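# Move the blue carton from the bookcase to the desk

## Task

Pull the blue carton out of the line of cartons standing in the bookcase and set it down on the desk. Every brown carton has to finish where it began, neither displaced nor rotated. The robot must not tip over or finish leaning, or the task fails. The carton counts as placed only if it stays put without the robot supporting it. At the end, open the gripper and back the robot away.

## Robot and tools

ROBOT. The robot has a differential-drive wheeled base, a vertical column, a tilting head with two cameras, and two six-joint arms, left and right, each ending in a two-finger gripper. With the arms folded it is 0.73 m long, 0.62 m wide and 1.88 m tall, and its front sits 0.40 m ahead of the column. Each shoulder is 0.12 m ahead of the column, 1.46 m above the floor and 0.23 m to its side. An empty hand reaches about 1 m from the shoulder and no lower than about 0.47 m off the floor, so the floor is out of reach. Each finger pad squeezes with only about 13 to 25 N in this task.

FRAMES. The base frame sits on the floor midway between the drive wheels, below the column, with x forward, y to the left and z up. left_hand and right_hand are reported in this frame as the point where the fingers meet; the fingertips extend 8 mm past it. The hand's z axis runs along the fingers and its y axis across the opening. The odometry frame is the base frame as it was when the scene began. base_odometry is computed from wheel rotation, so any slipping is counted as travel.

execute_actions. The arguments are "actions", a list holding one action or none, and an optional "cameras" list chosen from cam_head_left, cam_head_right, cam_left_wrist, cam_right_wrist, nav_camera and all. Leaving it out or giving null returns every camera; [] returns none. An empty actions list only reports the state and images. An action may contain:
- "base": exactly one relative move, measured from where the base last reported itself. {"translate_m": d} drives straight, metres, positive forward, range -3 to 3. {"rotate_rad": d} turns in place, radians, positive to the left, range -3.2 to 3.2. The base cannot move sideways.
- "joints": a single dictionary covering both arms and the head, keyed by joint name. Each value is an absolute target, not an offset. Radian ranges: head_tilt_rad -0.61 to 1.308 (positive looks down); left_/right_joint1_rad -2.879 to 2.879; joint2 0 to 3.141; joint3 0 to 3.019; joint4 -1.692 to 1.57; joint5 -1.57 to 1.57 (positive swings the hand to the robot's right); joint6 -2.094 to 2.094 (positive rolls clockwise when viewed from behind the hand). left_gripper_m and right_gripper_m are the fingertip gap in metres, 0 (closed) to 0.093.
- "speeds": optional top speeds for this action only, translate_m 0.05 to 0.8 m/s and rotate_rad 0.1 to 1 rad/s. The maximum is the default. This does not slow the arms.
Any unknown key or out-of-range value rejects the whole call. A base move that would need more than 8.667 s is also rejected, and no action may run longer than 15 s. A joint left out of an action can still be driving toward its earlier target. If one call reports a stop, the remaining calls in that same reply are skipped.

ARM GEOMETRY. Set joint1 to -1.57 (left arm) or 1.57 (right arm) and joints 5 and 6 to 0, and the arm swings in a vertical plane pointing forward. Define a = j2 - 0.35, b = 1.05 + j2 - j3 and c = b - j4; c = 1.57 means the fingers point straight down. The hand is then at 0.12 + 0.39 sin a + 0.38 cos b + 0.25 cos c m ahead and 1.46 + 0.39 cos a - 0.38 sin b - 0.25 sin c m up. For example, j2, j3, j4 = 0.93, 0.78, 0.14 gives about 0.60 m ahead and 1.21 m up. In practice the hand ends up to about 5 cm lower and nearer the column, or up to about 12 cm with a heavy or far-out load. A change smaller than about 0.03 rad (0.08 rad for joints 2 and 3) may produce no movement at all. For a gentle touch, advance about 0.05 rad per call, counting from your previous target. To grip, command an opening narrower than the object; "off_target" is then expected. The fingers are holding something if the reported opening stays 0.002 m or more above the target.

OTHER TOOLS. wait takes seconds, 0 to 10, and returns state and images. zoom_image takes camera and region [x0, y0, x1, y1] in pixels of that camera's latest image, at most 504 by 504. read_manual returns licence text only. finished_scene takes the number of the current scene, cannot be undone, and reports whether the task succeeded.

RESULTS. base_status and joint_status describe how each commanded motion ended. "done" means within tolerance; for the base it means the wheels turned the full amount, even if they slipped. "off_target" means it stopped short and may still be pushing. "contact_stop" applies to the base only, when a wheel stalls. "time_out" means the time limit ran out. "joint command not followed" with a "cause:" line, or per-joint "not_followed", means a self-collision check held those targets back; move the affected joints at least 0.05 rad back the way they came. on_its_own lists what is happening without being commanded, and "held at" there gives the held target, not the actual position. If turned_by_wheels and turned_by_imu differ by more than about 4% and at least 0.05 rad, the base collided or slipped. base_tilt is in degrees. motor_effort covers left_wheel and right_wheel in percent, with the peak in brackets. wheel_motors_off = 1 means the wheels have been cut out. MOTOR HOT appears from 85 °C. An OVER-TEMPERATURE FAULT, with joints showing "limit_stop_at_motor_heat", means that arm has gone limp and dropped.

CAMERAS. The head cameras sit 1.47 to 1.58 m up and tilt down with head_tilt_rad. Each wrist camera is 0.10 m behind the fingertips and looks along the fingers, angled 0.62 rad toward the hand's +x. The fingertips appear at image centre. With the fingers pointing down and the arm reaching forward, the top of the image lies farther from the robot. nav_camera is at the front of the base, 0.23 m up, and looks forward.

AVOID. Never let the two arms strike or press on each other. An arm blocked by something keeps pushing and can overheat; ease it by sending back its reported joint positions, knowing that a held load will sag slightly. After a contact_stop, reverse 0.05 m before trying again or turning. Pressing hard with the base for about 3 s shuts the wheels off for 2 s. A tabletop 0.30 to 1.20 m high can slide over the base and hit the column. Do not drop the carton, knock over neighbouring cartons, or slam anything. Loads above about 1 kg should be carried with the fingers pointing well below horizontal and close to the body.

Each tool is called after ">>>" as name([rows], argument=value, ...), one row to a line, values as JSON.

## Session

>>> execute_actions(actions=[])

Scene clock: 0.00 s.
Joint torques (N m, as the arm reports them, + toward a larger angle): no reading
base_odometry: x=+0.000 y=+0.000 heading=+0.000 (m, m, rad; odometry frame)
turned_by_wheels: +0.000 (rad since the last result)
turned_by_imu: +0.000 (rad since the last result)
base_tilt: forward=-0.2 right=-0.2 (deg)
base_status: not commanded
joint_positions: head_tilt_rad=+0.865 left_joint1_rad=-1.564 left_joint2_rad=+0.915 left_joint3_rad=+0.381 left_joint4_rad=-0.954 left_joint5_rad=-0.045 left_joint6_rad=-0.037 left_gripper_m=+0.094 right_joint1_rad=+1.578 right_joint2_rad=+0.916 right_joint3_rad=+0.378 right_joint4_rad=-0.999 right_joint5_rad=+0.032 right_joint6_rad=-0.024 right_gripper_m=+0.095
joint_status: not commanded
wheel_motors_off: 0
motor_effort: left_wheel=+4 right_wheel=+2 (%)
left_hand: x=+0.1253 y=+0.2337 z=+1.2587 quat_wxyz=(+0.463, +0.009, -0.886, -0.030) (m; base frame)
right_hand: x=+0.1172 y=-0.2297 z=+1.2685 quat_wxyz=(+0.486, +0.021, -0.874, +0.006) (m; base frame)
pictures: cam_head_left, cam_head_right, cam_left_wrist, cam_right_wrist, nav_camera
Images, in order (width x height): cam_head_left 672x504, cam_head_right 672x504, cam_left_wrist 616x616, cam_right_wrist 616x616, nav_camera 672x504.

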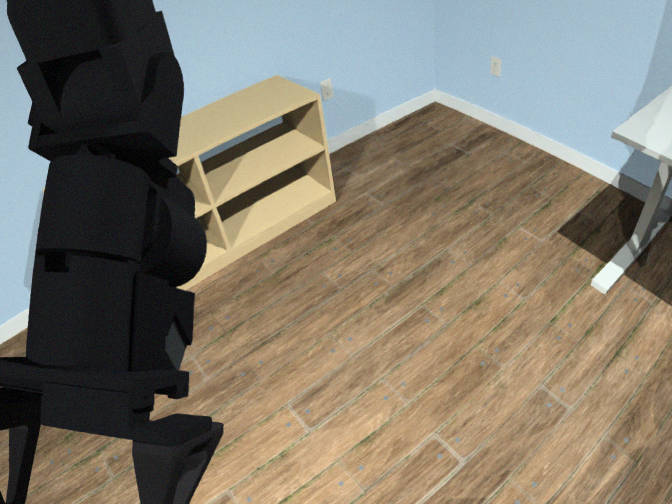

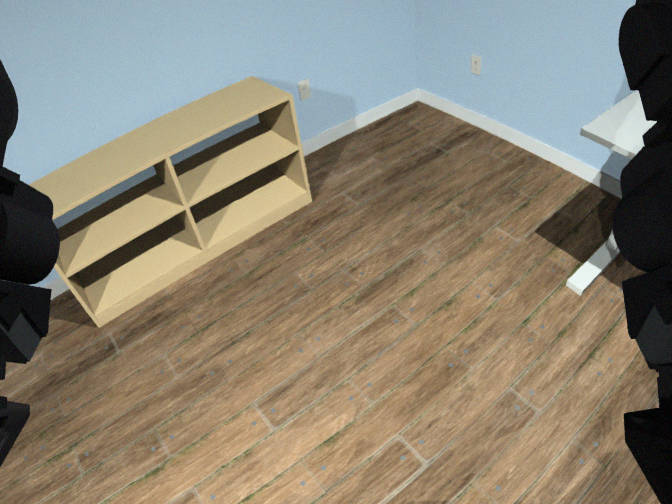

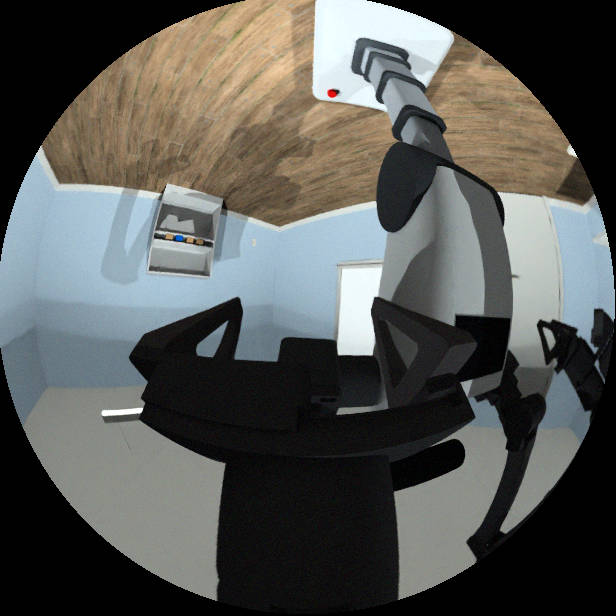

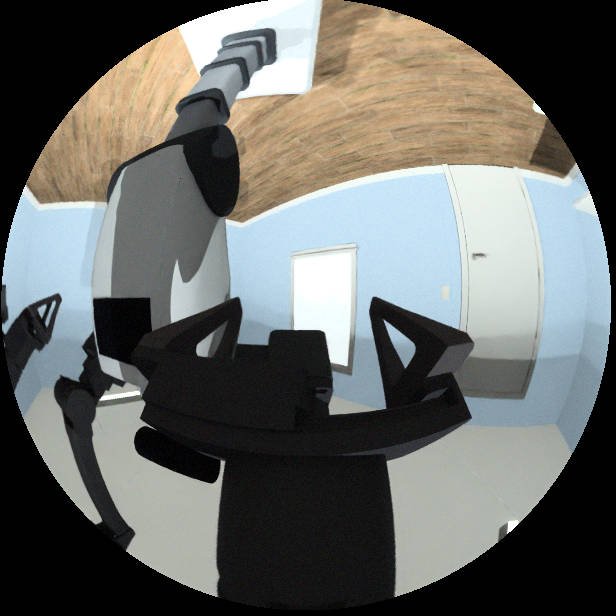

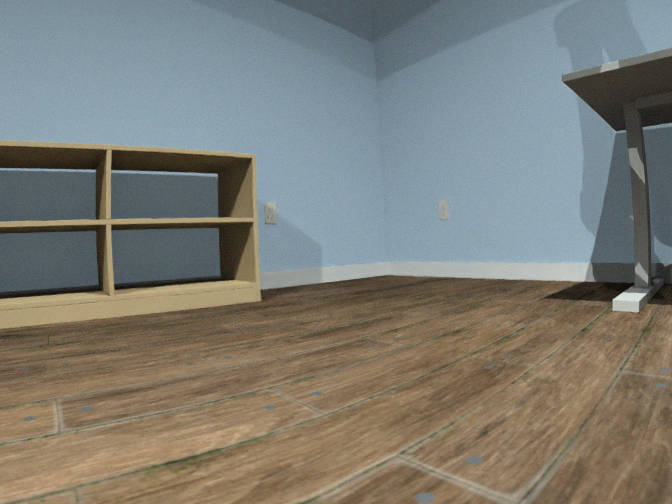

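>>> execute_actions([
  {"base":{"rotate_rad":3.1},"joints":{"head_tilt_rad":0.5}},
], cameras=["cam_head_left","cam_head_right","nav_camera"])

Scene clock: 4.53 s.
Joint torques (N m, as the arm reports them, + toward a larger angle): left_arm=[-0.46 -6.39 -1.6  -1.59  0.09 -0.07] | right_arm=[ 1.17 -8.28 -1.7  -1.58  0.13  0.12]
base_odometry: x=+0.000 y=+0.000 heading=+3.100 (m, m, rad; odometry frame)
turned_by_wheels: +3.100 (rad since the last result)
turned_by_imu: +3.137 (rad since the last result)
base_tilt: forward=-0.1 right=+0.0 (deg)
base_status: done
joint_positions: head_tilt_rad=+0.518 left_joint1_rad=-1.564 left_joint2_rad=+0.915 left_joint3_rad=+0.381 left_joint4_rad=-0.954 left_joint5_rad=-0.045 left_joint6_rad=-0.037 left_gripper_m=+0.094 right_joint1_rad=+1.578 right_joint2_rad=+0.916 right_joint3_rad=+0.378 right_joint4_rad=-0.999 right_joint5_rad=+0.032 right_joint6_rad=-0.024 right_gripper_m=+0.095
joint_status: all done
wheel_motors_off: 0
motor_effort: left_wheel=-2(48) right_wheel=+2(42) (%)
left_hand: x=+0.1253 y=+0.2337 z=+1.2587 quat_wxyz=(+0.463, +0.009, -0.886, -0.030) (m; base frame)
right_hand: x=+0.1172 y=-0.2297 z=+1.2685 quat_wxyz=(+0.486, +0.021, -0.874, +0.006) (m; base frame)
pictures: cam_head_left, cam_head_right, nav_camera
Images, in order (width x height): cam_head_left 672x504, cam_head_right 672x504, nav_camera 672x504.

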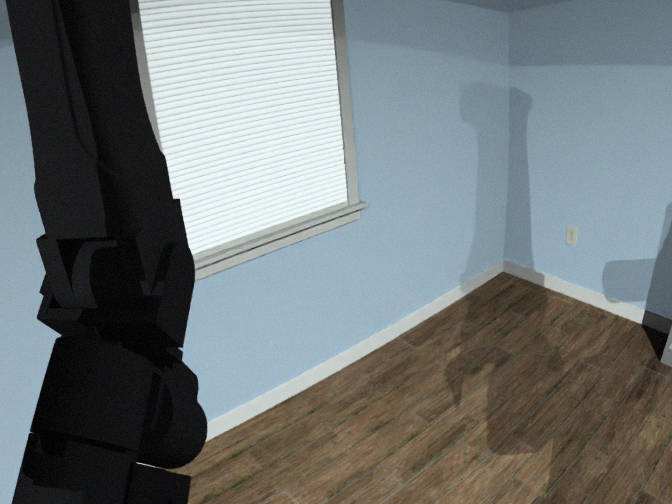

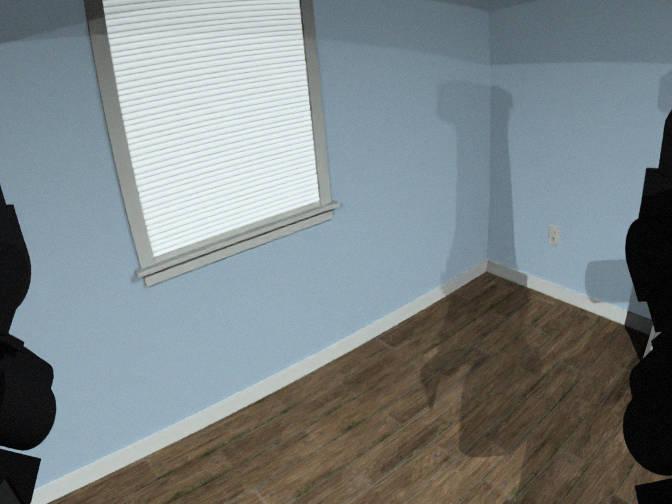

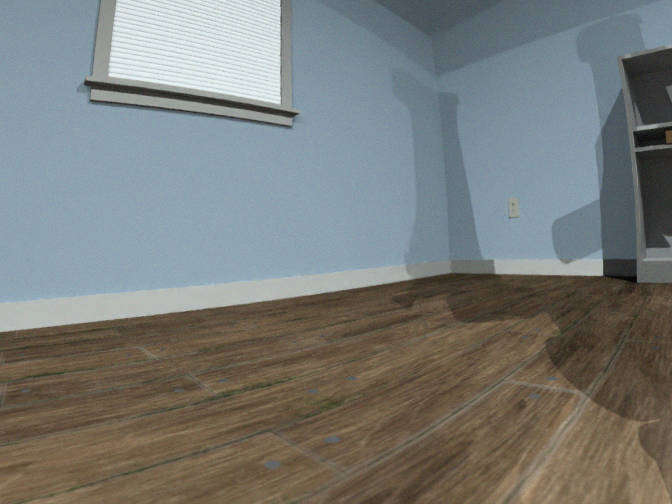

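>>> execute_actions([
  {"base":{"rotate_rad":-0.9},"joints":{"head_tilt_rad":0.35}},
], cameras=["cam_head_left","cam_head_right","nav_camera"])

Scene clock: 6.93 s.
Joint torques (N m, as the arm reports them, + toward a larger angle): left_arm=[-0.47 -6.36 -1.56 -1.58  0.09 -0.07] | right_arm=[ 1.18 -7.88 -1.54 -1.55  0.13  0.12]
base_odometry: x=+0.000 y=+0.000 heading=+2.201 (m, m, rad; odometry frame)
turned_by_wheels: -0.899 (rad since the last result)
turned_by_imu: -0.910 (rad since the last result)
base_tilt: forward=-0.3 right=-0.1 (deg)
base_status: done
joint_positions: head_tilt_rad=+0.369 left_joint1_rad=-1.564 left_joint2_rad=+0.915 left_joint3_rad=+0.381 left_joint4_rad=-0.954 left_joint5_rad=-0.045 left_joint6_rad=-0.037 left_gripper_m=+0.094 right_joint1_rad=+1.578 right_joint2_rad=+0.916 right_joint3_rad=+0.378 right_joint4_rad=-0.999 right_joint5_rad=+0.032 right_joint6_rad=-0.024 right_gripper_m=+0.095
joint_status: all done
wheel_motors_off: 0
motor_effort: left_wheel=+1(28) right_wheel=+0(18) (%)
left_hand: x=+0.1253 y=+0.2337 z=+1.2587 quat_wxyz=(+0.463, +0.009, -0.886, -0.030) (m; base frame)
right_hand: x=+0.1172 y=-0.2297 z=+1.2685 quat_wxyz=(+0.486, +0.021, -0.874, +0.006) (m; base frame)
pictures: cam_head_left, cam_head_right, nav_camera
Images, in order (width x height): cam_head_left 672x504, cam_head_right 672x504, nav_camera 672x504.

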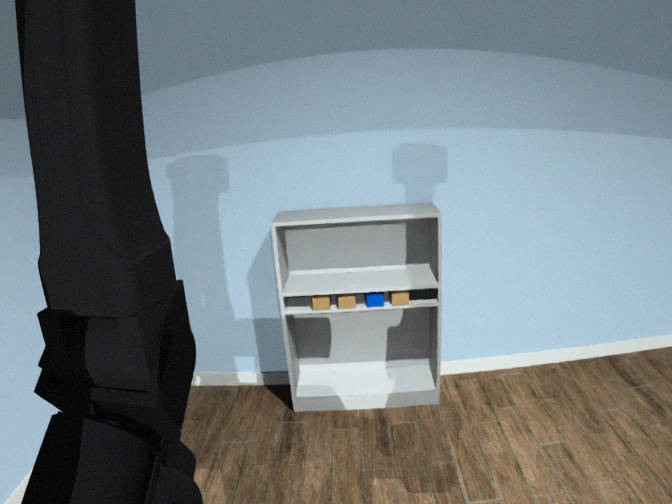

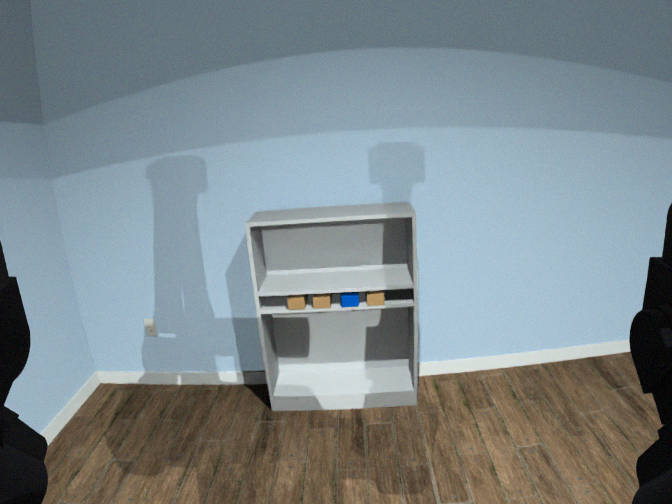

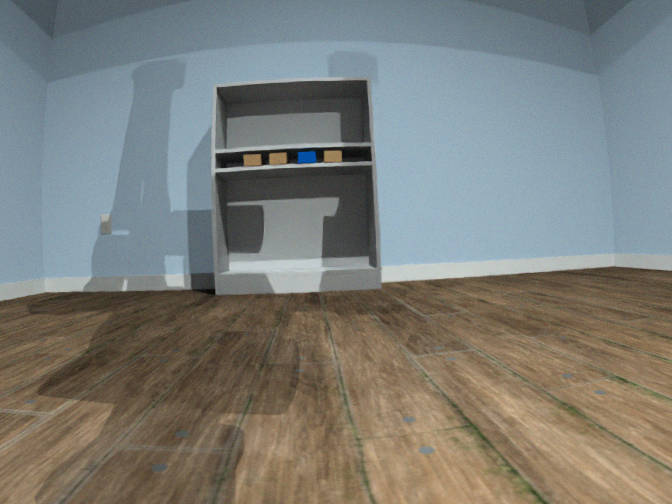

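>>> execute_actions([
  {"base":{"translate_m":0.7},"joints":{"head_tilt_rad":0.6}},
], cameras=["cam_head_left","cam_head_right","nav_camera"])

Scene clock: 10.17 s.
Joint torques (N m, as the arm reports them, + toward a larger angle): left_arm=[-0.48 -6.12 -1.68 -1.63  0.1  -0.07] | right_arm=[ 1.13 -8.47 -1.72 -1.61  0.13  0.13]
base_odometry: x=-0.412 y=+0.565 heading=+2.201 (m, m, rad; odometry frame)
turned_by_wheels: +0.000 (rad since the last result)
turned_by_imu: +0.000 (rad since the last result)
base_tilt: forward=-0.1 right=+0.0 (deg)
base_status: done
joint_positions: head_tilt_rad=+0.604 left_joint1_rad=-1.564 left_joint2_rad=+0.915 left_joint3_rad=+0.382 left_joint4_rad=-0.954 left_joint5_rad=-0.045 left_joint6_rad=-0.037 left_gripper_m=+0.094 right_joint1_rad=+1.578 right_joint2_rad=+0.916 right_joint3_rad=+0.380 right_joint4_rad=-0.999 right_joint5_rad=+0.032 right_joint6_rad=-0.024 right_gripper_m=+0.095
joint_status: all done
wheel_motors_off: 0
motor_effort: left_wheel=+0(60) right_wheel=+0(49) (%)
left_hand: x=+0.1261 y=+0.2337 z=+1.2583 quat_wxyz=(+0.462, +0.009, -0.886, -0.030) (m; base frame)
right_hand: x=+0.1182 y=-0.2296 z=+1.2681 quat_wxyz=(+0.485, +0.021, -0.874, +0.006) (m; base frame)
pictures: cam_head_left, cam_head_right, nav_camera
Images, in order (width x height): cam_head_left 672x504, cam_head_right 672x504, nav_camera 672x504.

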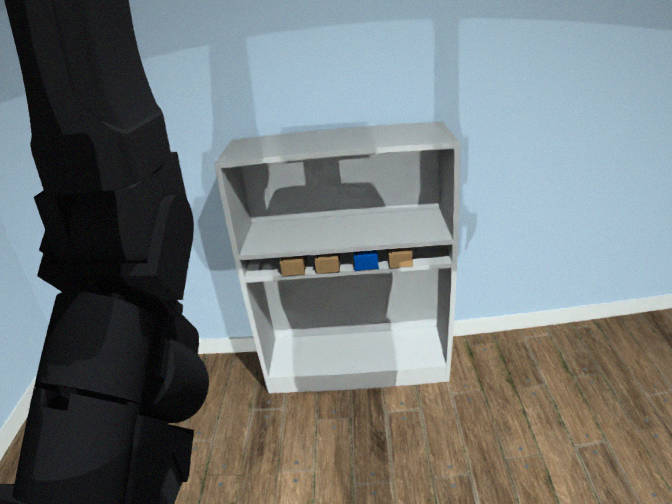

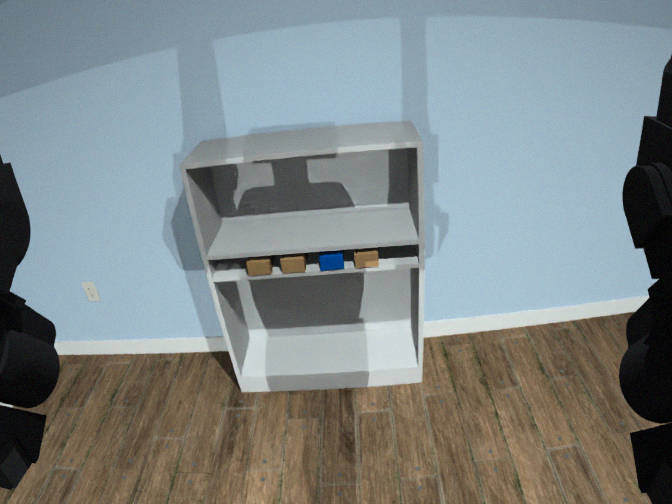

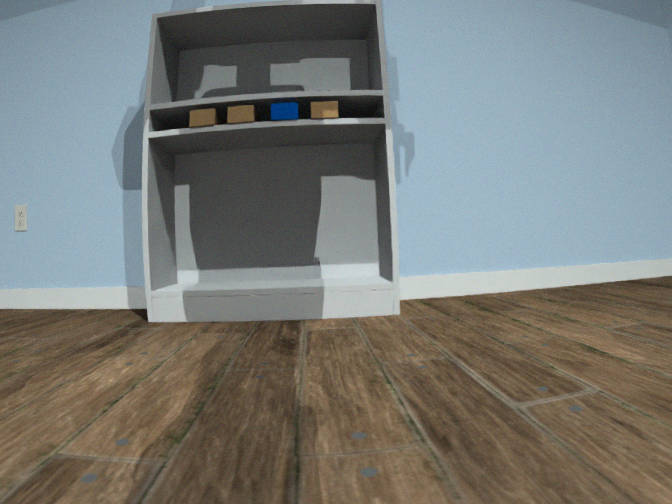

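>>> zoom_image(camera="nav_camera", region=[140,80,400,140])

Region (140, 80, 400, 140) of nav_camera's 672x504 image, scaled by 1.938, with more detail than that image has; it fills the top 116 rows of this view, and the rest is white.

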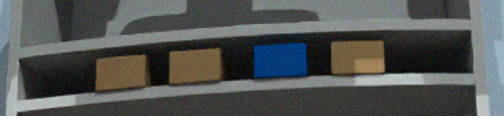

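>>> execute_actions([
  {"base":{"rotate_rad":-0.14},"joints":{"left_joint1_rad":-1.57,"left_joint2_rad":3.0,"left_joint3_rad":2.85,"left_joint4_rad":0.9,"left_joint5_rad":0,"left_joint6_rad":0,"left_gripper_m":0.093,"head_tilt_rad":0.75}},
], cameras=[])

>>> execute_actions([
  {"base":{"translate_m":0.55}},
], cameras=[])

>>> execute_actions([
  {"base":{"rotate_rad":0.14}},
])

Scene clock: 13.30 s.
Joint torques (N m, as the arm reports them, + toward a larger angle): left_arm=[ -0.54 -12.12   6.3    2.05   0.24   0.03] | right_arm=[ 1.18 -8.16 -1.7  -1.6   0.13  0.12]
base_odometry: x=-0.413 y=+0.566 heading=+2.062 (m, m, rad; odometry frame)
turned_by_wheels: -0.139 (rad since the last result)
turned_by_imu: -0.138 (rad since the last result)
base_tilt: forward=-0.1 right=+0.0 (deg)
base_status: done
joint_positions: head_tilt_rad=+0.752 left_joint1_rad=-1.564 left_joint2_rad=+2.990 left_joint3_rad=+2.837 left_joint4_rad=+0.881 left_joint5_rad=-0.002 left_joint6_rad=-0.010 left_gripper_m=+0.093 right_joint1_rad=+1.578 right_joint2_rad=+0.916 right_joint3_rad=+0.380 right_joint4_rad=-0.999 right_joint5_rad=+0.032 right_joint6_rad=-0.024 right_gripper_m=+0.095
joint_status: all done
wheel_motors_off: 0
motor_effort: left_wheel=+2(49) right_wheel=-2(41) (%)
left_hand: x=+0.6797 y=+0.2318 z=+0.6850 quat_wxyz=(-0.586, +0.005, -0.810, -0.001) (m; base frame)
right_hand: x=+0.1182 y=-0.2296 z=+1.2681 quat_wxyz=(+0.485, +0.021, -0.874, +0.006) (m; base frame)
pictures: none
No camera images: the call's "cameras" was empty. Leave "cameras" out to get every camera's image.

Scene clock: 15.73 s.
Joint torques (N m, as the arm reports them, + toward a larger angle): left_arm=[ -0.6  -11.64   6.33   2.15   0.24   0.03] | right_arm=[ 1.18 -8.29 -1.74 -1.64  0.13  0.12]
base_odometry: x=-0.672 y=+1.051 heading=+2.062 (m, m, rad; odometry frame)
turned_by_wheels: +0.000 (rad since the last result)
turned_by_imu: -0.001 (rad since the last result)
base_tilt: forward=-0.1 right=-0.1 (deg)
base_status: done
joint_positions: head_tilt_rad=+0.753 left_joint1_rad=-1.564 left_joint2_rad=+2.990 left_joint3_rad=+2.837 left_joint4_rad=+0.881 left_joint5_rad=-0.002 left_joint6_rad=-0.010 left_gripper_m=+0.093 right_joint1_rad=+1.578 right_joint2_rad=+0.916 right_joint3_rad=+0.381 right_joint4_rad=-0.999 right_joint5_rad=+0.032 right_joint6_rad=-0.024 right_gripper_m=+0.095
joint_status: not commanded
wheel_motors_off: 0
motor_effort: left_wheel=-1(51) right_wheel=+1(53) (%)
left_hand: x=+0.6797 y=+0.2318 z=+0.6850 quat_wxyz=(-0.586, +0.005, -0.810, -0.001) (m; base frame)
right_hand: x=+0.1190 y=-0.2296 z=+1.2677 quat_wxyz=(+0.484, +0.021, -0.875, +0.006) (m; base frame)
pictures: none
No camera images: the call's "cameras" was empty. Leave "cameras" out to get every camera's image.

Scene clock: 16.87 s.
Joint torques (N m, as the arm reports them, + toward a larger angle): left_arm=[  0.01 -11.71   6.35   2.07   0.23   0.03] | right_arm=[ 1.21 -8.17 -1.75 -1.58  0.13  0.11]
base_odometry: x=-0.672 y=+1.051 heading=+2.200 (m, m, rad; odometry frame)
turned_by_wheels: +0.138 (rad since the last result)
turned_by_imu: +0.137 (rad since the last result)
base_tilt: forward=-0.3 right=+0.0 (deg)
base_status: done
joint_positions: head_tilt_rad=+0.753 left_joint1_rad=-1.566 left_joint2_rad=+2.990 left_joint3_rad=+2.837 left_joint4_rad=+0.881 left_joint5_rad=-0.002 left_joint6_rad=-0.010 left_gripper_m=+0.093 right_joint1_rad=+1.578 right_joint2_rad=+0.916 right_joint3_rad=+0.381 right_joint4_rad=-0.999 right_joint5_rad=+0.032 right_joint6_rad=-0.024 right_gripper_m=+0.095
joint_status: not commanded
wheel_motors_off: 0
motor_effort: left_wheel=-1(57) right_wheel=+0(33) (%)
left_hand: x=+0.6797 y=+0.2293 z=+0.6850 quat_wxyz=(-0.586, +0.005, -0.810, +0.000) (m; base frame)
right_hand: x=+0.1190 y=-0.2296 z=+1.2677 quat_wxyz=(+0.484, +0.021, -0.875, +0.006) (m; base frame)
pictures: cam_head_left, cam_head_right, cam_left_wrist, cam_right_wrist, nav_camera
Images, in order (width x height): cam_head_left 672x504, cam_head_right 672x504, cam_left_wrist 616x616, cam_right_wrist 616x616, nav_camera 672x504.

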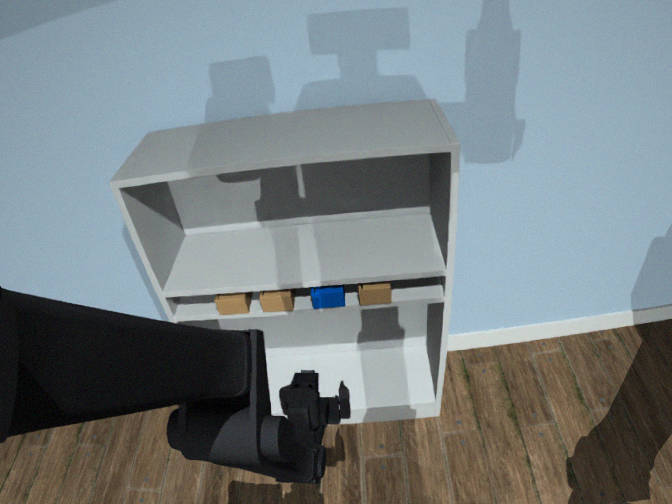

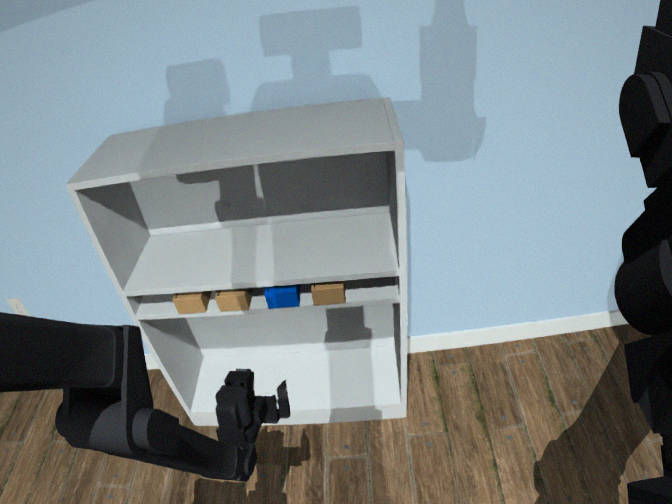

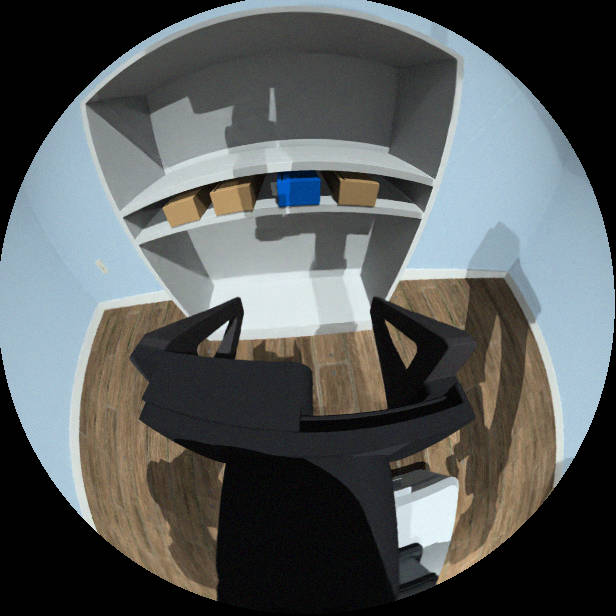

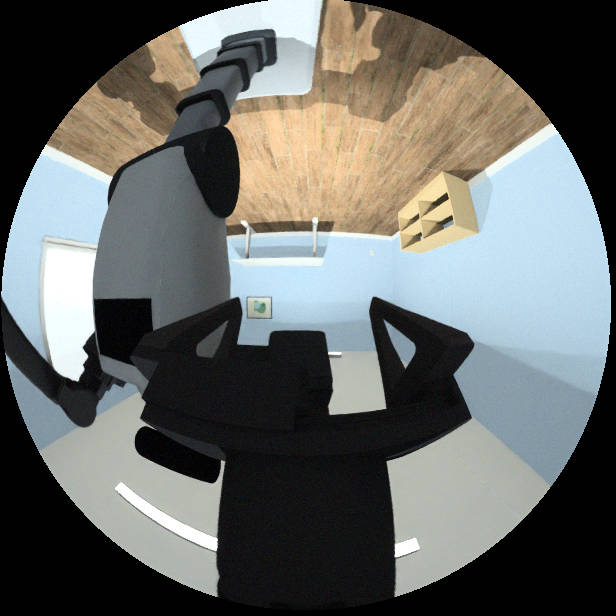

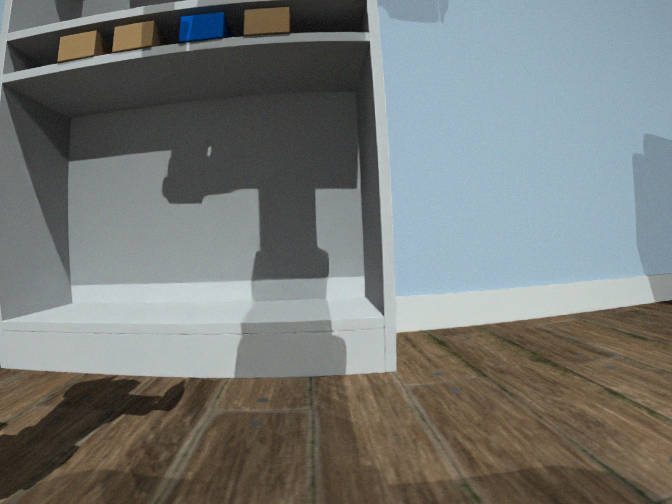

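>>> execute_actions([
  {"base":{"translate_m":0.27,"rotate_rad":0}},
], cameras=[])

>>> execute_actions([
  {"base":{"translate_m":0.27}},
], cameras=["cam_head_left","cam_left_wrist"])

action 0: "base" must hold exactly one of rotate_rad, translate_m; got {"translate_m": 0.27, "rotate_rad": 0}

Scene clock: 18.97 s.
Joint torques (N m, as the arm reports them, + toward a larger angle): left_arm=[ -0.28 -11.77   6.28   2.1    0.23   0.03] | right_arm=[ 1.12 -8.46 -1.62 -1.65  0.12  0.12]
base_odometry: x=-0.831 y=+1.269 heading=+2.202 (m, m, rad; odometry frame)
turned_by_wheels: +0.001 (rad since the last result)
turned_by_imu: +0.002 (rad since the last result)
base_tilt: forward=-0.1 right=+0.0 (deg)
base_status: done
joint_positions: head_tilt_rad=+0.753 left_joint1_rad=-1.566 left_joint2_rad=+2.990 left_joint3_rad=+2.837 left_joint4_rad=+0.881 left_joint5_rad=-0.002 left_joint6_rad=-0.010 left_gripper_m=+0.093 right_joint1_rad=+1.578 right_joint2_rad=+0.917 right_joint3_rad=+0.382 right_joint4_rad=-0.999 right_joint5_rad=+0.032 right_joint6_rad=-0.024 right_gripper_m=+0.095
joint_status: not commanded
wheel_motors_off: 0
motor_effort: left_wheel=+1(78) right_wheel=-2(41) (%)
left_hand: x=+0.6799 y=+0.2293 z=+0.6851 quat_wxyz=(-0.586, +0.005, -0.810, +0.000) (m; base frame)
right_hand: x=+0.1193 y=-0.2296 z=+1.2676 quat_wxyz=(+0.484, +0.021, -0.875, +0.006) (m; base frame)
pictures: cam_head_left, cam_left_wrist
Images, in order (width x height): cam_head_left 672x504, cam_left_wrist 616x616.

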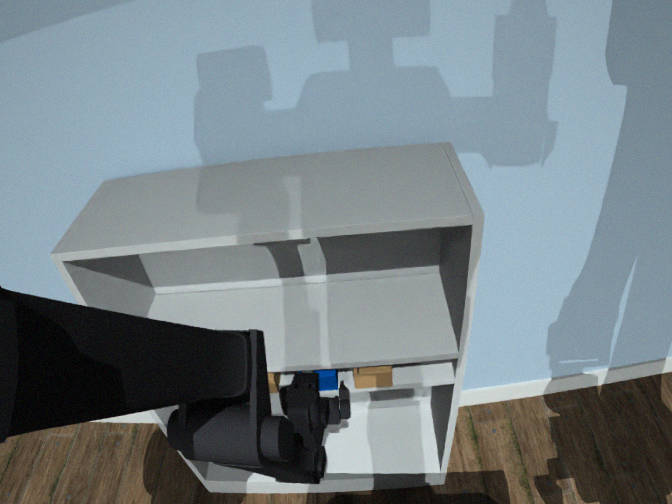

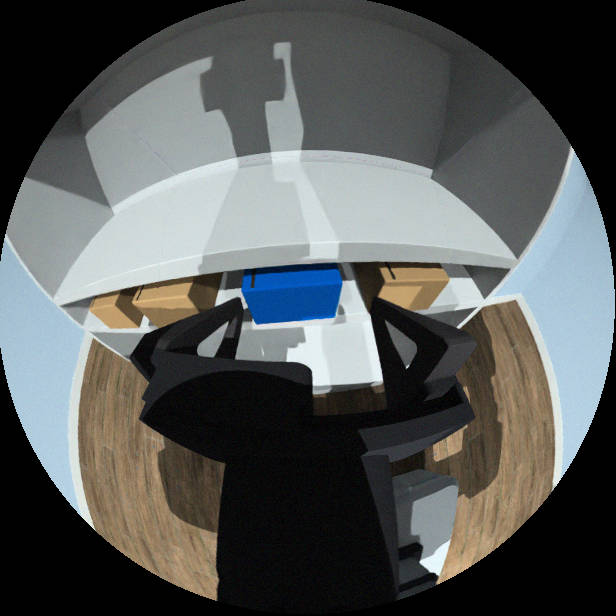

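>>> execute_actions([
  {"base":{"rotate_rad":0.018},"speeds":{"rotate_rad":0.1}},
], cameras=["cam_left_wrist"])

>>> execute_actions([
  {"base":{"translate_m":0.025},"speeds":{"translate_m":0.05}},
], cameras=["cam_left_wrist"])

Scene clock: 20.13 s.
Joint torques (N m, as the arm reports them, + toward a larger angle): left_arm=[ -0.55 -11.59   6.34   2.08   0.24   0.03] | right_arm=[ 1.2  -8.21 -1.83 -1.6   0.13  0.12]
base_odometry: x=-0.831 y=+1.269 heading=+2.218 (m, m, rad; odometry frame)
turned_by_wheels: +0.016 (rad since the last result)
turned_by_imu: +0.016 (rad since the last result)
base_tilt: forward=+0.0 right=+0.0 (deg)
base_status: done
joint_positions: head_tilt_rad=+0.753 left_joint1_rad=-1.567 left_joint2_rad=+2.990 left_joint3_rad=+2.837 left_joint4_rad=+0.881 left_joint5_rad=-0.002 left_joint6_rad=-0.010 left_gripper_m=+0.093 right_joint1_rad=+1.578 right_joint2_rad=+0.917 right_joint3_rad=+0.382 right_joint4_rad=-0.999 right_joint5_rad=+0.032 right_joint6_rad=-0.024 right_gripper_m=+0.095
joint_status: not commanded
wheel_motors_off: 0
motor_effort: left_wheel=-2(56) right_wheel=+1(40) (%)
left_hand: x=+0.6799 y=+0.2285 z=+0.6851 quat_wxyz=(-0.586, +0.005, -0.810, +0.000) (m; base frame)
right_hand: x=+0.1193 y=-0.2296 z=+1.2676 quat_wxyz=(+0.484, +0.021, -0.875, +0.006) (m; base frame)
pictures: cam_left_wrist
Images, in order (width x height): cam_left_wrist 616x616.

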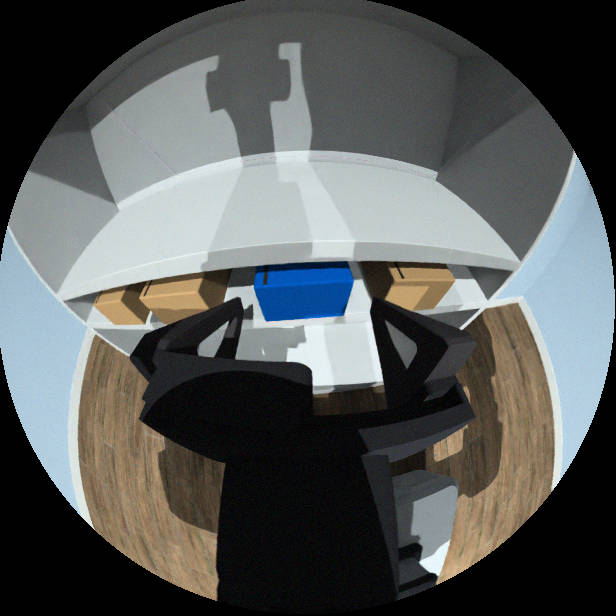

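Scene clock: 21.40 s.
Joint torques (N m, as the arm reports them, + toward a larger angle): left_arm=[ -0.49 -12.09   6.32   2.12   0.23   0.03] | right_arm=[ 1.22 -8.06 -1.48 -1.53  0.12  0.12]
base_odometry: x=-0.846 y=+1.289 heading=+2.219 (m, m, rad; odometry frame)
turned_by_wheels: +0.001 (rad since the last result)
turned_by_imu: +0.001 (rad since the last result)
base_tilt: forward=-0.3 right=+0.0 (deg)
base_status: done
joint_positions: head_tilt_rad=+0.753 left_joint1_rad=-1.567 left_joint2_rad=+2.991 left_joint3_rad=+2.837 left_joint4_rad=+0.881 left_joint5_rad=-0.002 left_joint6_rad=-0.010 left_gripper_m=+0.093 right_joint1_rad=+1.578 right_joint2_rad=+0.916 right_joint3_rad=+0.378 right_joint4_rad=-0.999 right_joint5_rad=+0.032 right_joint6_rad=-0.024 right_gripper_m=+0.095
joint_status: not commanded
wheel_motors_off: 0
motor_effort: left_wheel=+1(44) right_wheel=-1(39) (%)
left_hand: x=+0.6790 y=+0.2285 z=+0.6845 quat_wxyz=(-0.585, +0.005, -0.811, +0.000) (m; base frame)
right_hand: x=+0.1176 y=-0.2297 z=+1.2683 quat_wxyz=(+0.485, +0.021, -0.874, +0.006) (m; base frame)
pictures: cam_left_wrist
Images, in order (width x height): cam_left_wrist 616x616.

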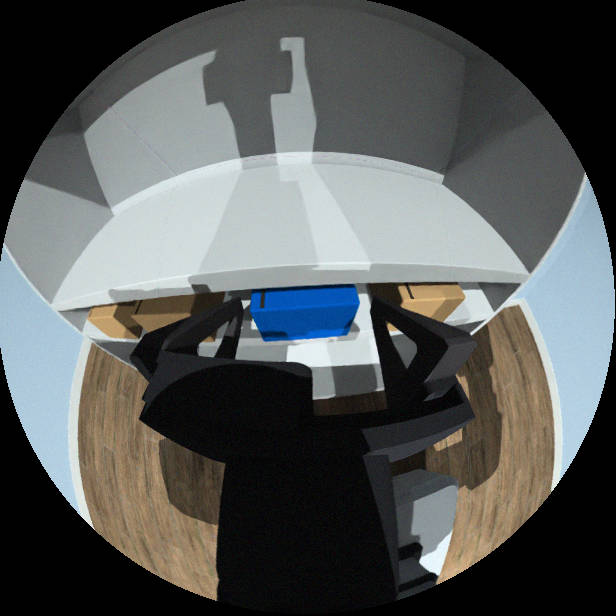

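>>> execute_actions([
  {"base":{"translate_m":0.03},"speeds":{"translate_m":0.05}},
], cameras=["cam_left_wrist","cam_head_left"])

Scene clock: 22.90 s.
Joint torques (N m, as the arm reports them, + toward a larger angle): left_arm=[ -0.42 -12.54   6.26   2.08   0.25   0.03] | right_arm=[ 1.15 -8.07 -1.41 -1.58  0.13  0.12]
base_odometry: x=-0.865 y=+1.313 heading=+2.220 (m, m, rad; odometry frame)
turned_by_wheels: +0.001 (rad since the last result)
turned_by_imu: +0.001 (rad since the last result)
base_tilt: forward=-0.4 right=+0.0 (deg)
base_status: done
joint_positions: head_tilt_rad=+0.753 left_joint1_rad=-1.567 left_joint2_rad=+3.005 left_joint3_rad=+2.836 left_joint4_rad=+0.881 left_joint5_rad=-0.003 left_joint6_rad=-0.011 left_gripper_m=+0.093 right_joint1_rad=+1.578 right_joint2_rad=+0.916 right_joint3_rad=+0.378 right_joint4_rad=-0.999 right_joint5_rad=+0.032 right_joint6_rad=-0.024 right_gripper_m=+0.095
joint_status: not commanded
wheel_motors_off: 0
motor_effort: left_wheel=+1(44) right_wheel=-1(36) (%)
left_hand: x=+0.6671 y=+0.2286 z=+0.6760 quat_wxyz=(-0.579, +0.005, -0.815, +0.000) (m; base frame)
right_hand: x=+0.1176 y=-0.2297 z=+1.2683 quat_wxyz=(+0.485, +0.021, -0.874, +0.006) (m; base frame)
pictures: cam_head_left, cam_left_wrist
Images, in order (width x height): cam_head_left 672x504, cam_left_wrist 616x616.

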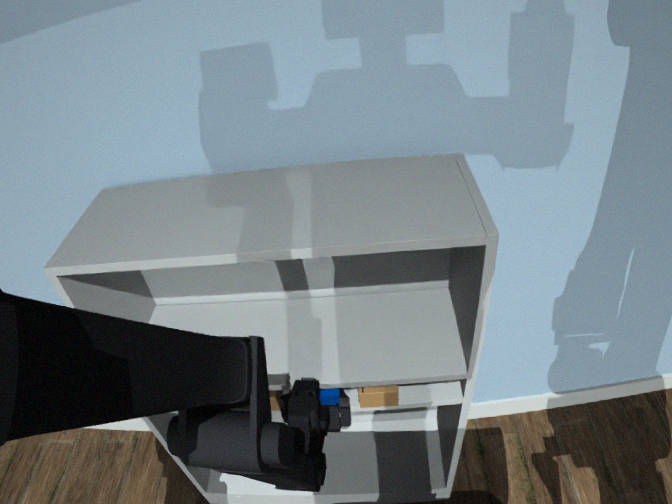

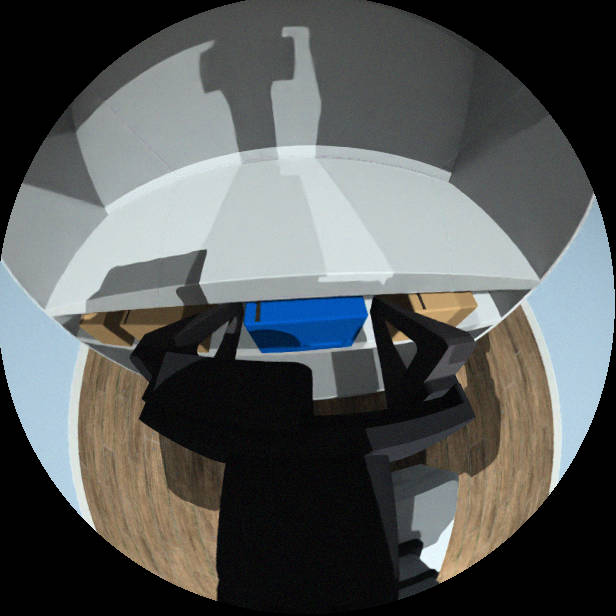

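>>> execute_actions([
  {"base":{"translate_m":-0.04},"speeds":{"translate_m":0.05}},
], cameras=[])

>>> execute_actions([
  {"joints":{"left_joint2_rad":3.1,"left_joint3_rad":2.85,"left_joint4_rad":1.05}},
], cameras=["cam_left_wrist","cam_head_left"])

Scene clock: 24.87 s.
Joint torques (N m, as the arm reports them, + toward a larger angle): left_arm=[ -0.55 -12.85   6.28   2.03   0.25   0.03] | right_arm=[ 1.2  -8.44 -1.49 -1.6   0.13  0.12]
base_odometry: x=-0.840 y=+1.281 heading=+2.218 (m, m, rad; odometry frame)
turned_by_wheels: -0.002 (rad since the last result)
turned_by_imu: -0.002 (rad since the last result)
base_tilt: forward=-0.2 right=-0.1 (deg)
base_status: done
joint_positions: head_tilt_rad=+0.753 left_joint1_rad=-1.567 left_joint2_rad=+3.004 left_joint3_rad=+2.836 left_joint4_rad=+0.881 left_joint5_rad=-0.003 left_joint6_rad=-0.011 left_gripper_m=+0.093 right_joint1_rad=+1.578 right_joint2_rad=+0.916 right_joint3_rad=+0.378 right_joint4_rad=-0.999 right_joint5_rad=+0.032 right_joint6_rad=-0.024 right_gripper_m=+0.095
joint_status: not commanded
wheel_motors_off: 0
motor_effort: left_wheel=-2(40) right_wheel=+1(43) (%)
left_hand: x=+0.6680 y=+0.2286 z=+0.6767 quat_wxyz=(-0.580, +0.005, -0.815, +0.000) (m; base frame)
right_hand: x=+0.1173 y=-0.2297 z=+1.2685 quat_wxyz=(+0.485, +0.021, -0.874, +0.006) (m; base frame)
pictures: none
No camera images: the call's "cameras" was empty. Leave "cameras" out to get every camera's image.

Scene clock: 25.93 s.
Joint torques (N m, as the arm reports them, + toward a larger angle): left_arm=[ -0.65 -10.24   5.2    2.17   0.25   0.03] | right_arm=[ 1.13 -8.3  -1.58 -1.59  0.14  0.12]
base_odometry: x=-0.840 y=+1.281 heading=+2.218 (m, m, rad; odometry frame)
turned_by_wheels: +0.000 (rad since the last result)
turned_by_imu: +0.000 (rad since the last result)
base_tilt: forward=-0.2 right=-0.1 (deg)
base_status: not commanded
joint_positions: head_tilt_rad=+0.753 left_joint1_rad=-1.567 left_joint2_rad=+3.102 left_joint3_rad=+2.838 left_joint4_rad=+1.029 left_joint5_rad=-0.003 left_joint6_rad=-0.011 left_gripper_m=+0.093 right_joint1_rad=+1.578 right_joint2_rad=+0.916 right_joint3_rad=+0.378 right_joint4_rad=-0.999 right_joint5_rad=+0.032 right_joint6_rad=-0.024 right_gripper_m=+0.095
joint_status: all done
wheel_motors_off: 0
motor_effort: left_wheel=-3(3) right_wheel=+1(1) (%)
left_hand: x=+0.6029 y=+0.2285 z=+0.6620 quat_wxyz=(-0.601, +0.005, -0.799, +0.000) (m; base frame)
right_hand: x=+0.1173 y=-0.2297 z=+1.2685 quat_wxyz=(+0.485, +0.021, -0.874, +0.006) (m; base frame)
pictures: cam_head_left, cam_left_wrist
Images, in order (width x height): cam_head_left 672x504, cam_left_wrist 616x616.

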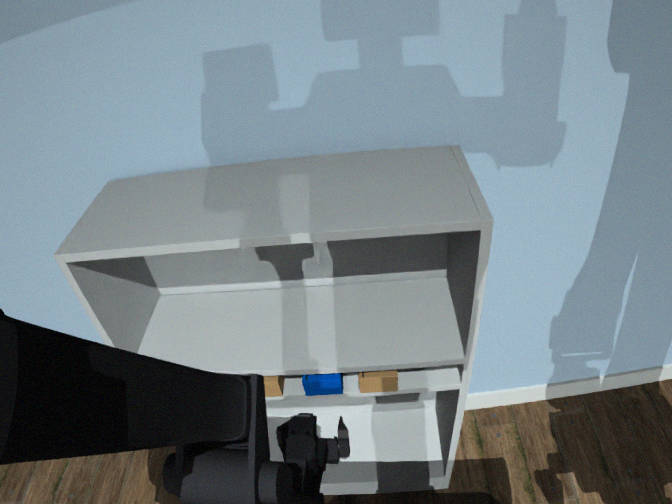

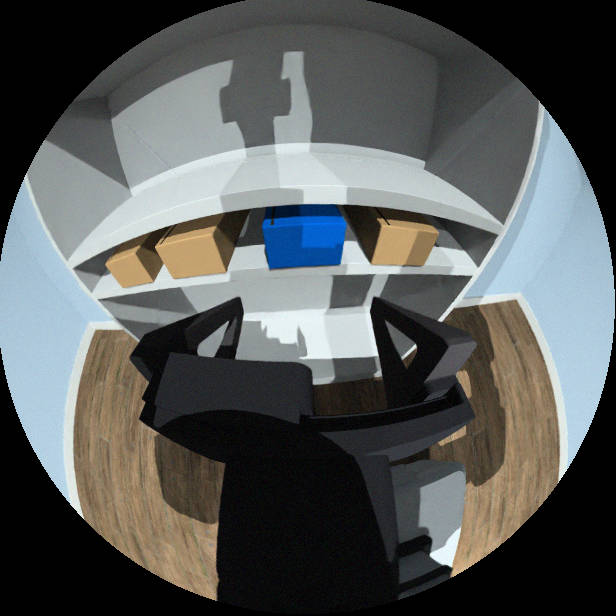

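>>> execute_actions([
  {"base":{"translate_m":0.06},"speeds":{"translate_m":0.05}},
], cameras=["cam_left_wrist"])

>>> execute_actions([
  {"base":{"translate_m":0.04},"speeds":{"translate_m":0.05}},
], cameras=["cam_left_wrist","cam_head_left"])

Scene clock: 28.40 s.
Joint torques (N m, as the arm reports them, + toward a larger angle): left_arm=[ -0.3  -10.16   5.32   2.13   0.25   0.03] | right_arm=[ 1.16 -8.46 -1.59 -1.53  0.13  0.12]
base_odometry: x=-0.877 y=+1.329 heading=+2.219 (m, m, rad; odometry frame)
turned_by_wheels: +0.001 (rad since the last result)
turned_by_imu: +0.000 (rad since the last result)
base_tilt: forward=-0.2 right=+0.0 (deg)
base_status: done
joint_positions: head_tilt_rad=+0.753 left_joint1_rad=-1.567 left_joint2_rad=+3.101 left_joint3_rad=+2.838 left_joint4_rad=+1.029 left_joint5_rad=-0.003 left_joint6_rad=-0.011 left_gripper_m=+0.093 right_joint1_rad=+1.578 right_joint2_rad=+0.916 right_joint3_rad=+0.378 right_joint4_rad=-0.999 right_joint5_rad=+0.032 right_joint6_rad=-0.024 right_gripper_m=+0.095
joint_status: not commanded
wheel_motors_off: 0
motor_effort: left_wheel=+1(42) right_wheel=-1(33) (%)
left_hand: x=+0.6038 y=+0.2285 z=+0.6626 quat_wxyz=(-0.601, +0.005, -0.799, +0.000) (m; base frame)
right_hand: x=+0.1175 y=-0.2297 z=+1.2684 quat_wxyz=(+0.485, +0.021, -0.874, +0.006) (m; base frame)
pictures: cam_left_wrist
Images, in order (width x height): cam_left_wrist 616x616.

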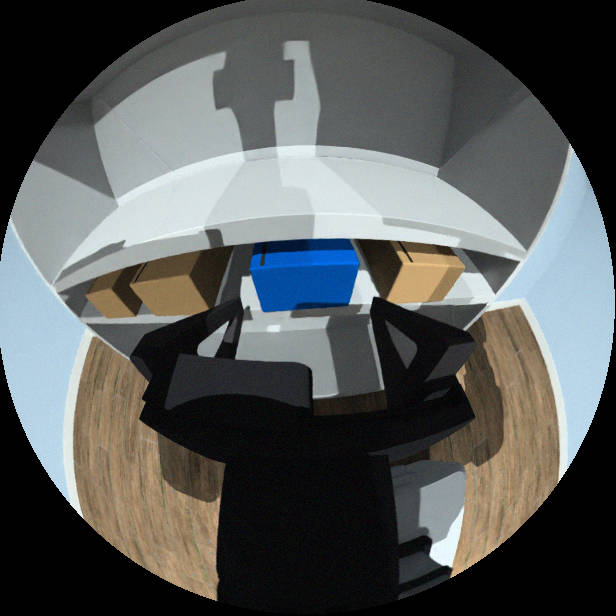

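Scene clock: 29.97 s.
Joint torques (N m, as the arm reports them, + toward a larger angle): left_arm=[ -0.38 -10.58   5.25   2.04   0.25   0.03] | right_arm=[ 1.23 -8.09 -1.73 -1.63  0.13  0.12]
base_odometry: x=-0.901 y=+1.361 heading=+2.220 (m, m, rad; odometry frame)
turned_by_wheels: +0.001 (rad since the last result)
turned_by_imu: +0.001 (rad since the last result)
base_tilt: forward=-0.2 right=+0.0 (deg)
base_status: done
joint_positions: head_tilt_rad=+0.753 left_joint1_rad=-1.567 left_joint2_rad=+3.099 left_joint3_rad=+2.838 left_joint4_rad=+1.029 left_joint5_rad=-0.003 left_joint6_rad=-0.011 left_gripper_m=+0.093 right_joint1_rad=+1.578 right_joint2_rad=+0.916 right_joint3_rad=+0.378 right_joint4_rad=-0.999 right_joint5_rad=+0.032 right_joint6_rad=-0.024 right_gripper_m=+0.095
joint_status: not commanded
wheel_motors_off: 0
motor_effort: left_wheel=+1(40) right_wheel=-1(34) (%)
left_hand: x=+0.6050 y=+0.2285 z=+0.6633 quat_wxyz=(-0.602, +0.005, -0.799, +0.000) (m; base frame)
right_hand: x=+0.1175 y=-0.2297 z=+1.2684 quat_wxyz=(+0.485, +0.021, -0.874, +0.006) (m; base frame)
pictures: cam_head_left, cam_left_wrist
Images, in order (width x height): cam_head_left 672x504, cam_left_wrist 616x616.

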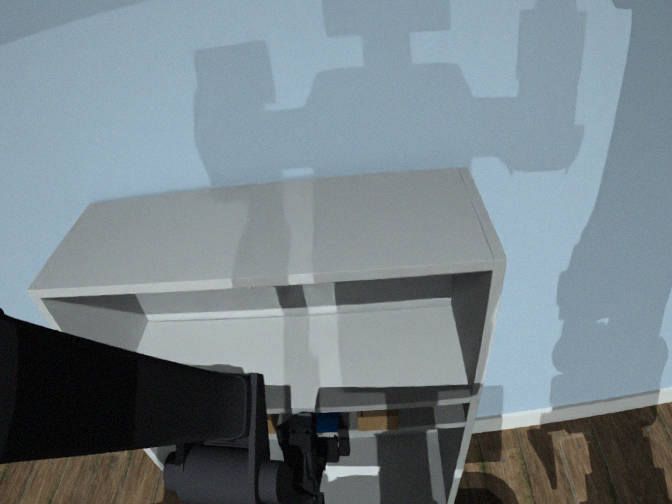

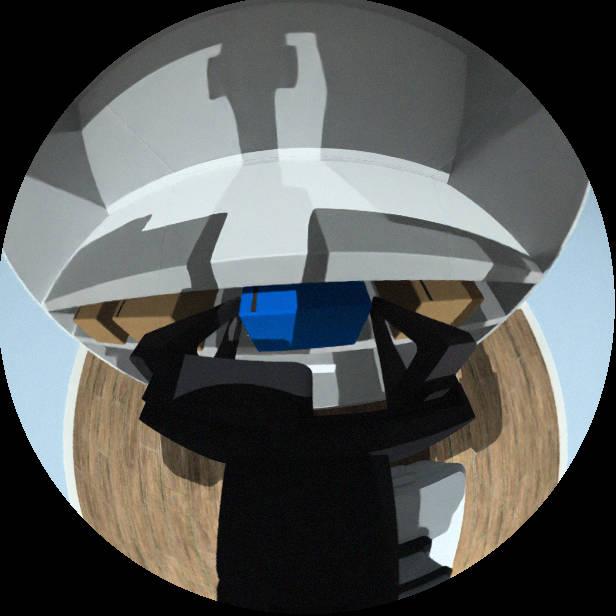

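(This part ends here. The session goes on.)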